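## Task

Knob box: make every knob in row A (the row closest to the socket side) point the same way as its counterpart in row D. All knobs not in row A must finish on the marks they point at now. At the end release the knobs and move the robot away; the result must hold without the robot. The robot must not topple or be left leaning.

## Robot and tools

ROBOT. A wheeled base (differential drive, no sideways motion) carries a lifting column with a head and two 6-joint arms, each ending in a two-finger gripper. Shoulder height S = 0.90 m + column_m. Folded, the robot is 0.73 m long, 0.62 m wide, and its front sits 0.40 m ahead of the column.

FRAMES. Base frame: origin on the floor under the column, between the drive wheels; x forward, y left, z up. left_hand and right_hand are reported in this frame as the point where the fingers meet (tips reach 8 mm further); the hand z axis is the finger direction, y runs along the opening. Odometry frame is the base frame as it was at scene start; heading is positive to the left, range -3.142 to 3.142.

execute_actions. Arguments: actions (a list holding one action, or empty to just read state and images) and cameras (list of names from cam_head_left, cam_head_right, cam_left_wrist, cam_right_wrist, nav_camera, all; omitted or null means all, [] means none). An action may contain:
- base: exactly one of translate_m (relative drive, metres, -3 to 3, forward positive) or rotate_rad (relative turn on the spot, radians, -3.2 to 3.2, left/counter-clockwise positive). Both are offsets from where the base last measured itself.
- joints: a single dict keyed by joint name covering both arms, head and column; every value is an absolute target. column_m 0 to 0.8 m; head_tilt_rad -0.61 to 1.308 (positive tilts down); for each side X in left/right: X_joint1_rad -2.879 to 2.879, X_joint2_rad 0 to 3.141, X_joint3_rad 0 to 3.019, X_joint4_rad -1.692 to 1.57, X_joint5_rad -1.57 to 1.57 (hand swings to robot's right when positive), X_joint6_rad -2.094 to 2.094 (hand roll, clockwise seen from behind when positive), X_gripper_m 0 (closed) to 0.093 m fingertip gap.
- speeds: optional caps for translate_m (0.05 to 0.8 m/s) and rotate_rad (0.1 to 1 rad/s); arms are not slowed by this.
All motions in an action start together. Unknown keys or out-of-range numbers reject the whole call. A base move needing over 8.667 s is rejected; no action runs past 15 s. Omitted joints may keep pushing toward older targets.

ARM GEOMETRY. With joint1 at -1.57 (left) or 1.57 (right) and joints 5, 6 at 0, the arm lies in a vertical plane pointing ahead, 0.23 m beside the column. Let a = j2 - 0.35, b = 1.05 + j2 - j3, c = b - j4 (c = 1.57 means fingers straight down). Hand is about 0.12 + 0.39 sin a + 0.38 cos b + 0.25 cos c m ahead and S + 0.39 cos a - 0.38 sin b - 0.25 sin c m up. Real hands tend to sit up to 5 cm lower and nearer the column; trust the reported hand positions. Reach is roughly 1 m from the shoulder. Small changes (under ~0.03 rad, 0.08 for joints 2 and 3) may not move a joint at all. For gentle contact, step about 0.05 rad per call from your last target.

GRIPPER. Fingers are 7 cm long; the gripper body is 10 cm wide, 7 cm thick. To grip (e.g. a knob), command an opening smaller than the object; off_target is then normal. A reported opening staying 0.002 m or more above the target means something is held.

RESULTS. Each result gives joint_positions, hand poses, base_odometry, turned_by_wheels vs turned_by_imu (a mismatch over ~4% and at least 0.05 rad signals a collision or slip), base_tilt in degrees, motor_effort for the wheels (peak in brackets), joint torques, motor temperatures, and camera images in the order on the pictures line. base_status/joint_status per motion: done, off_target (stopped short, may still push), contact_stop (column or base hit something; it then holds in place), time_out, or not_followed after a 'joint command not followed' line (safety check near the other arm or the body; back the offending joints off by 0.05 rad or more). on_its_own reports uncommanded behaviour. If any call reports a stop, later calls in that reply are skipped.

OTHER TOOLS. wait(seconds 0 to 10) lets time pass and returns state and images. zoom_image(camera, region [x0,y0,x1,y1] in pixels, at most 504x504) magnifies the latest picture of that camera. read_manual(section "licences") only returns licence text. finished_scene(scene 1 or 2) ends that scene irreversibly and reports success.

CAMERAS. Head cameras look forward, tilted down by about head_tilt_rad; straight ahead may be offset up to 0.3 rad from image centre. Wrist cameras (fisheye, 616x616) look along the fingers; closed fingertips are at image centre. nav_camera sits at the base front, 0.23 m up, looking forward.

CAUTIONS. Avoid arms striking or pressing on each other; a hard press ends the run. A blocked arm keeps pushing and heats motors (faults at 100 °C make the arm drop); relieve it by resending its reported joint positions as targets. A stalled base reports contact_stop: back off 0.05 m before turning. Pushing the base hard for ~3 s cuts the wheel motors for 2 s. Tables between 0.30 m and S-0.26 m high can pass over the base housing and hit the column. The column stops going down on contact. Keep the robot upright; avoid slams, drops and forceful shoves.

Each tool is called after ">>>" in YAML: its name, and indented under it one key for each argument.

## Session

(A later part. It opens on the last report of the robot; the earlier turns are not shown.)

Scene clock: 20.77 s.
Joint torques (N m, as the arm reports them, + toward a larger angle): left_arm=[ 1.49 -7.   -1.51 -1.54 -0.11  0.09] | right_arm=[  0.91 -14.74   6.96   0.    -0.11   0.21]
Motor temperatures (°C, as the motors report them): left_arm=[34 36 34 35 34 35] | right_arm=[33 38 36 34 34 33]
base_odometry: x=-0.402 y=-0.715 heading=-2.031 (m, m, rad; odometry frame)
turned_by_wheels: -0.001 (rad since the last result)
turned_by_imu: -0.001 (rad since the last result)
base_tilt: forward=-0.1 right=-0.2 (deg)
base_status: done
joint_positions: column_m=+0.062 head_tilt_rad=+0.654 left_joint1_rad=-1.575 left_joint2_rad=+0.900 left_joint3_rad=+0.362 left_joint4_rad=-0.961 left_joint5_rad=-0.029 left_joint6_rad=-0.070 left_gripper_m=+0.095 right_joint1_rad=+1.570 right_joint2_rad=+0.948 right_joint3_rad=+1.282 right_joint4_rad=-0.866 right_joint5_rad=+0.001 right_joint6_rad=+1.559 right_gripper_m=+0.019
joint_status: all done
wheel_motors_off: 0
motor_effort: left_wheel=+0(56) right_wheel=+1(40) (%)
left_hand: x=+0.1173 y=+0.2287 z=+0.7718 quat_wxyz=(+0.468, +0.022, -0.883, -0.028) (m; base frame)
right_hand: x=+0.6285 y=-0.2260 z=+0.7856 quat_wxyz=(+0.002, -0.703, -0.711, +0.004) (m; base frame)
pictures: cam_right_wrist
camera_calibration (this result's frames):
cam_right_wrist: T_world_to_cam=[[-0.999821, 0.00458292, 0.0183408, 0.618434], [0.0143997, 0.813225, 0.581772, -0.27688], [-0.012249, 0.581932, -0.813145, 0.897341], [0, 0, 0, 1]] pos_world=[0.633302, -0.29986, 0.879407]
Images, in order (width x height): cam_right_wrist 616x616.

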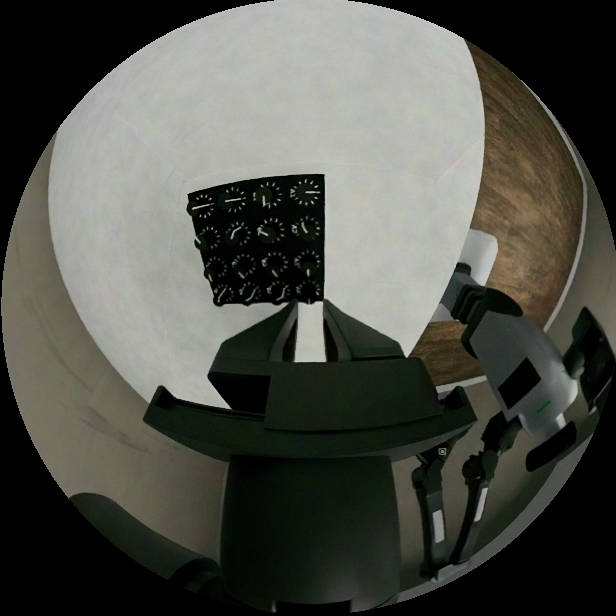

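Need ~3.5 mm more left.

>>> execute_actions:
  actions:
    - {"base":{"rotate_rad":0.0075},"joints":{"column_m":0.042}}
  cameras: []

>>> execute_actions:
  actions:
    - {"joints":{"right_gripper_m":0.006}}
  cameras: []

>>> execute_actions:
  actions:
    - {"joints":{"right_joint6_rad":-1.075}}
  cameras: []

>>> execute_actions:
  actions:
    - {"joints":{"right_gripper_m":0.019}}
  cameras: []

>>> execute_actions:
  actions:
    - {"joints":{"column_m":0.065}}
  cameras: []

>>> execute_actions:
  actions:
    - {"base":{"translate_m":-0.04},"joints":{"right_joint6_rad":0.3,"column_m":0.1}}
  cameras: ["cam_right_wrist"]

>>> zoom_image:
  camera: "cam_right_wrist"
  region: [220,90,430,300]

Scene clock: 21.93 s.
Joint torques (N m, as the arm reports them, + toward a larger angle): left_arm=[ 1.55 -7.   -1.52 -1.55 -0.11  0.09] | right_arm=[  1.18 -14.59   7.22  -0.05   0.     0.15]
Motor temperatures (°C, as the motors report them): left_arm=[34 36 34 35 34 35] | right_arm=[33 39 36 34 34 33]
base_odometry: x=-0.402 y=-0.716 heading=-2.025 (m, m, rad; odometry frame)
turned_by_wheels: +0.006 (rad since the last result)
turned_by_imu: +0.007 (rad since the last result)
base_tilt: forward=-0.2 right=-0.2 (deg)
base_status: done
joint_positions: column_m=+0.042 head_tilt_rad=+0.654 left_joint1_rad=-1.575 left_joint2_rad=+0.900 left_joint3_rad=+0.362 left_joint4_rad=-0.961 left_joint5_rad=-0.029 left_joint6_rad=-0.070 left_gripper_m=+0.095 right_joint1_rad=+1.570 right_joint2_rad=+0.948 right_joint3_rad=+1.282 right_joint4_rad=-0.866 right_joint5_rad=+0.001 right_joint6_rad=+1.559 right_gripper_m=+0.019
joint_status: all done
wheel_motors_off: 0
motor_effort: left_wheel=-1(39) right_wheel=+1(33) (%)
left_hand: x=+0.1173 y=+0.2287 z=+0.7519 quat_wxyz=(+0.468, +0.022, -0.883, -0.028) (m; base frame)
right_hand: x=+0.6285 y=-0.2257 z=+0.7656 quat_wxyz=(+0.003, -0.703, -0.711, +0.003) (m; base frame)
pictures: none
No camera images: the call's "cameras" was empty. Leave "cameras" out to get every camera's image.

Scene clock: 22.37 s.
Joint torques (N m, as the arm reports them, + toward a larger angle): left_arm=[ 1.44 -7.14 -1.44 -1.57 -0.11  0.09] | right_arm=[  1.15 -14.3    6.99   0.04   0.02   0.25]
Motor temperatures (°C, as the motors report them): left_arm=[34 36 34 35 34 35] | right_arm=[33 39 37 34 34 33]
base_odometry: x=-0.402 y=-0.716 heading=-2.025 (m, m, rad; odometry frame)
turned_by_wheels: +0.000 (rad since the last result)
turned_by_imu: +0.000 (rad since the last result)
base_tilt: forward=-0.2 right=-0.2 (deg)
base_status: not commanded
joint_positions: column_m=+0.042 head_tilt_rad=+0.654 left_joint1_rad=-1.575 left_joint2_rad=+0.900 left_joint3_rad=+0.362 left_joint4_rad=-0.961 left_joint5_rad=-0.029 left_joint6_rad=-0.070 left_gripper_m=+0.095 right_joint1_rad=+1.570 right_joint2_rad=+0.948 right_joint3_rad=+1.282 right_joint4_rad=-0.866 right_joint5_rad=+0.000 right_joint6_rad=+1.559 right_gripper_m=+0.009
joint_status: all done
wheel_motors_off: 0
motor_effort: left_wheel=+0(1) right_wheel=+1(1) (%)
left_hand: x=+0.1173 y=+0.2287 z=+0.7519 quat_wxyz=(+0.468, +0.022, -0.883, -0.028) (m; base frame)
right_hand: x=+0.6285 y=-0.2257 z=+0.7656 quat_wxyz=(+0.003, -0.703, -0.711, +0.003) (m; base frame)
pictures: none
No camera images: the call's "cameras" was empty. Leave "cameras" out to get every camera's image.

Scene clock: 24.53 s.
Joint torques (N m, as the arm reports them, + toward a larger angle): left_arm=[ 1.6  -7.06 -1.49 -1.58 -0.11  0.09] | right_arm=[  1.14 -14.7    6.87   0.08  -0.22   0.01]
Motor temperatures (°C, as the motors report them): left_arm=[34 36 34 35 34 35] | right_arm=[33 39 37 34 34 33]
base_odometry: x=-0.402 y=-0.716 heading=-2.025 (m, m, rad; odometry frame)
turned_by_wheels: +0.000 (rad since the last result)
turned_by_imu: +0.001 (rad since the last result)
base_tilt: forward=-0.4 right=-0.2 (deg)
base_status: not commanded
joint_positions: column_m=+0.042 head_tilt_rad=+0.654 left_joint1_rad=-1.575 left_joint2_rad=+0.900 left_joint3_rad=+0.362 left_joint4_rad=-0.961 left_joint5_rad=-0.029 left_joint6_rad=-0.070 left_gripper_m=+0.095 right_joint1_rad=+1.570 right_joint2_rad=+0.948 right_joint3_rad=+1.282 right_joint4_rad=-0.866 right_joint5_rad=+0.000 right_joint6_rad=-1.062 right_gripper_m=+0.009
joint_status: all done
wheel_motors_off: 0
motor_effort: left_wheel=+0(2) right_wheel=+1(1) (%)
left_hand: x=+0.1173 y=+0.2287 z=+0.7519 quat_wxyz=(+0.468, +0.022, -0.883, -0.028) (m; base frame)
right_hand: x=+0.6285 y=-0.2257 z=+0.7656 quat_wxyz=(+0.004, +0.506, -0.862, -0.002) (m; base frame)
pictures: none
No camera images: the call's "cameras" was empty. Leave "cameras" out to get every camera's image.

Scene clock: 24.97 s.
Joint torques (N m, as the arm reports them, + toward a larger angle): left_arm=[ 1.56 -7.07 -1.47 -1.56 -0.11  0.1 ] | right_arm=[  1.04 -14.46   7.07   0.09  -0.13  -0.03]
Motor temperatures (°C, as the motors report them): left_arm=[34 36 34 35 34 35] | right_arm=[33 39 37 34 34 33]
base_odometry: x=-0.402 y=-0.716 heading=-2.025 (m, m, rad; odometry frame)
turned_by_wheels: +0.000 (rad since the last result)
turned_by_imu: +0.000 (rad since the last result)
base_tilt: forward=-0.3 right=-0.3 (deg)
base_status: not commanded
joint_positions: column_m=+0.042 head_tilt_rad=+0.654 left_joint1_rad=-1.575 left_joint2_rad=+0.900 left_joint3_rad=+0.362 left_joint4_rad=-0.961 left_joint5_rad=-0.029 left_joint6_rad=-0.070 left_gripper_m=+0.095 right_joint1_rad=+1.570 right_joint2_rad=+0.948 right_joint3_rad=+1.282 right_joint4_rad=-0.866 right_joint5_rad=+0.000 right_joint6_rad=-1.063 right_gripper_m=+0.019
joint_status: all done
wheel_motors_off: 0
motor_effort: left_wheel=+0(1) right_wheel=+2(1) (%)
left_hand: x=+0.1173 y=+0.2287 z=+0.7519 quat_wxyz=(+0.468, +0.022, -0.883, -0.028) (m; base frame)
right_hand: x=+0.6285 y=-0.2257 z=+0.7656 quat_wxyz=(+0.004, +0.507, -0.862, -0.002) (m; base frame)
pictures: none
No camera images: the call's "cameras" was empty. Leave "cameras" out to get every camera's image.

Scene clock: 25.87 s.
Joint torques (N m, as the arm reports them, + toward a larger angle): left_arm=[ 1.51 -7.09 -1.53 -1.57 -0.11  0.09] | right_arm=[  0.47 -15.24   6.96   0.14  -0.15  -0.04]
Motor temperatures (°C, as the motors report them): left_arm=[34 36 34 35 34 35] | right_arm=[33 39 37 34 34 33]
base_odometry: x=-0.402 y=-0.716 heading=-2.025 (m, m, rad; odometry frame)
turned_by_wheels: +0.000 (rad since the last result)
turned_by_imu: +0.000 (rad since the last result)
base_tilt: forward=-0.3 right=-0.2 (deg)
base_status: not commanded
joint_positions: column_m=+0.065 head_tilt_rad=+0.654 left_joint1_rad=-1.575 left_joint2_rad=+0.900 left_joint3_rad=+0.362 left_joint4_rad=-0.961 left_joint5_rad=-0.029 left_joint6_rad=-0.070 left_gripper_m=+0.095 right_joint1_rad=+1.570 right_joint2_rad=+0.948 right_joint3_rad=+1.282 right_joint4_rad=-0.866 right_joint5_rad=+0.000 right_joint6_rad=-1.063 right_gripper_m=+0.019
joint_status: all done
wheel_motors_off: 0
motor_effort: left_wheel=-2(2) right_wheel=+3(3) (%)
left_hand: x=+0.1173 y=+0.2287 z=+0.7748 quat_wxyz=(+0.468, +0.022, -0.883, -0.028) (m; base frame)
right_hand: x=+0.6285 y=-0.2257 z=+0.7886 quat_wxyz=(+0.004, +0.507, -0.862, -0.002) (m; base frame)
pictures: none
No camera images: the call's "cameras" was empty. Leave "cameras" out to get every camera's image.

Scene clock: 27.50 s.
Joint torques (N m, as the arm reports them, + toward a larger angle): left_arm=[ 1.49 -7.1  -1.56 -1.55 -0.11  0.09] | right_arm=[  1.25 -15.31   7.07   0.19  -0.01   0.14]
Motor temperatures (°C, as the motors report them): left_arm=[34 36 34 35 34 35] | right_arm=[33 39 37 34 34 33]
base_odometry: x=-0.384 y=-0.680 heading=-2.026 (m, m, rad; odometry frame)
turned_by_wheels: +0.000 (rad since the last result)
turned_by_imu: +0.001 (rad since the last result)
base_tilt: forward=-0.3 right=+0.0 (deg)
base_status: done
joint_positions: column_m=+0.100 head_tilt_rad=+0.654 left_joint1_rad=-1.575 left_joint2_rad=+0.900 left_joint3_rad=+0.363 left_joint4_rad=-0.961 left_joint5_rad=-0.029 left_joint6_rad=-0.070 left_gripper_m=+0.095 right_joint1_rad=+1.570 right_joint2_rad=+0.948 right_joint3_rad=+1.282 right_joint4_rad=-0.866 right_joint5_rad=+0.000 right_joint6_rad=+0.289 right_gripper_m=+0.019
joint_status: all done
wheel_motors_off: 0
motor_effort: left_wheel=-3(59) right_wheel=-2(35) (%)
left_hand: x=+0.1178 y=+0.2287 z=+0.8096 quat_wxyz=(+0.467, +0.022, -0.883, -0.028) (m; base frame)
right_hand: x=+0.6285 y=-0.2257 z=+0.8236 quat_wxyz=(+0.004, -0.144, -0.990, +0.001) (m; base frame)
pictures: cam_right_wrist
camera_calibration (this result's frames):
cam_right_wrist: T_world_to_cam=[[-0.300042, -0.95384, 0.0128327, -0.0338618], [-0.768034, 0.249529, 0.589796, 0.0587438], [-0.565773, 0.167107, -0.807451, 1.17766], [0, 0, 0, 1]] pos_world=[0.701248, -0.243753, 0.916694]
Images, in order (width x height): cam_right_wrist 616x616.

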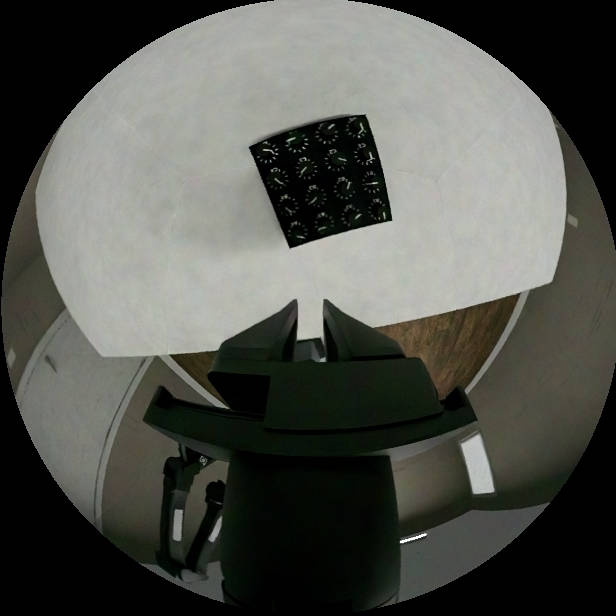

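Region (220, 90, 430, 300) of cam_right_wrist's 616x616 image, scaled by 2.400, with more detail than that image has.

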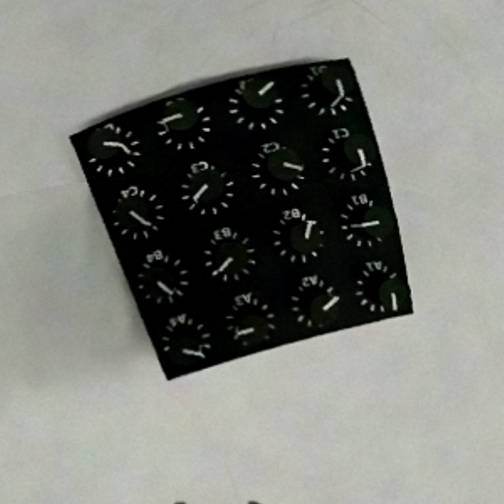

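>>> execute_actions:
  actions:
    - {"base":{"translate_m":-0.3},"joints":{"column_m":0.15}}
  cameras: []

>>> finished_scene:
  scene: 2

Scene clock: 29.57 s.
Joint torques (N m, as the arm reports them, + toward a larger angle): left_arm=[ 1.66 -7.12 -1.46 -1.55 -0.11  0.1 ] | right_arm=[  0.45 -14.41   6.85   0.12  -0.01   0.21]
Motor temperatures (°C, as the motors report them): left_arm=[34 36 34 35 34 35] | right_arm=[33 39 37 34 34 33]
base_odometry: x=-0.253 y=-0.410 heading=-2.025 (m, m, rad; odometry frame)
turned_by_wheels: +0.001 (rad since the last result)
turned_by_imu: +0.001 (rad since the last result)
base_tilt: forward=-0.3 right=-0.2 (deg)
base_status: done
joint_positions: column_m=+0.150 head_tilt_rad=+0.654 left_joint1_rad=-1.575 left_joint2_rad=+0.900 left_joint3_rad=+0.361 left_joint4_rad=-0.961 left_joint5_rad=-0.029 left_joint6_rad=-0.070 left_gripper_m=+0.095 right_joint1_rad=+1.570 right_joint2_rad=+0.948 right_joint3_rad=+1.282 right_joint4_rad=-0.867 right_joint5_rad=+0.000 right_joint6_rad=+0.289 right_gripper_m=+0.019
joint_status: all done
wheel_motors_off: 0
motor_effort: left_wheel=+0(45) right_wheel=-1(52) (%)
left_hand: x=+0.1170 y=+0.2287 z=+0.8599 quat_wxyz=(+0.468, +0.022, -0.883, -0.028) (m; base frame)
right_hand: x=+0.6284 y=-0.2257 z=+0.8736 quat_wxyz=(+0.004, -0.144, -0.990, +0.001) (m; base frame)
pictures: none
No camera images: the call's "cameras" was empty. Leave "cameras" out to get every camera's image.

The scene is finished: the task was done.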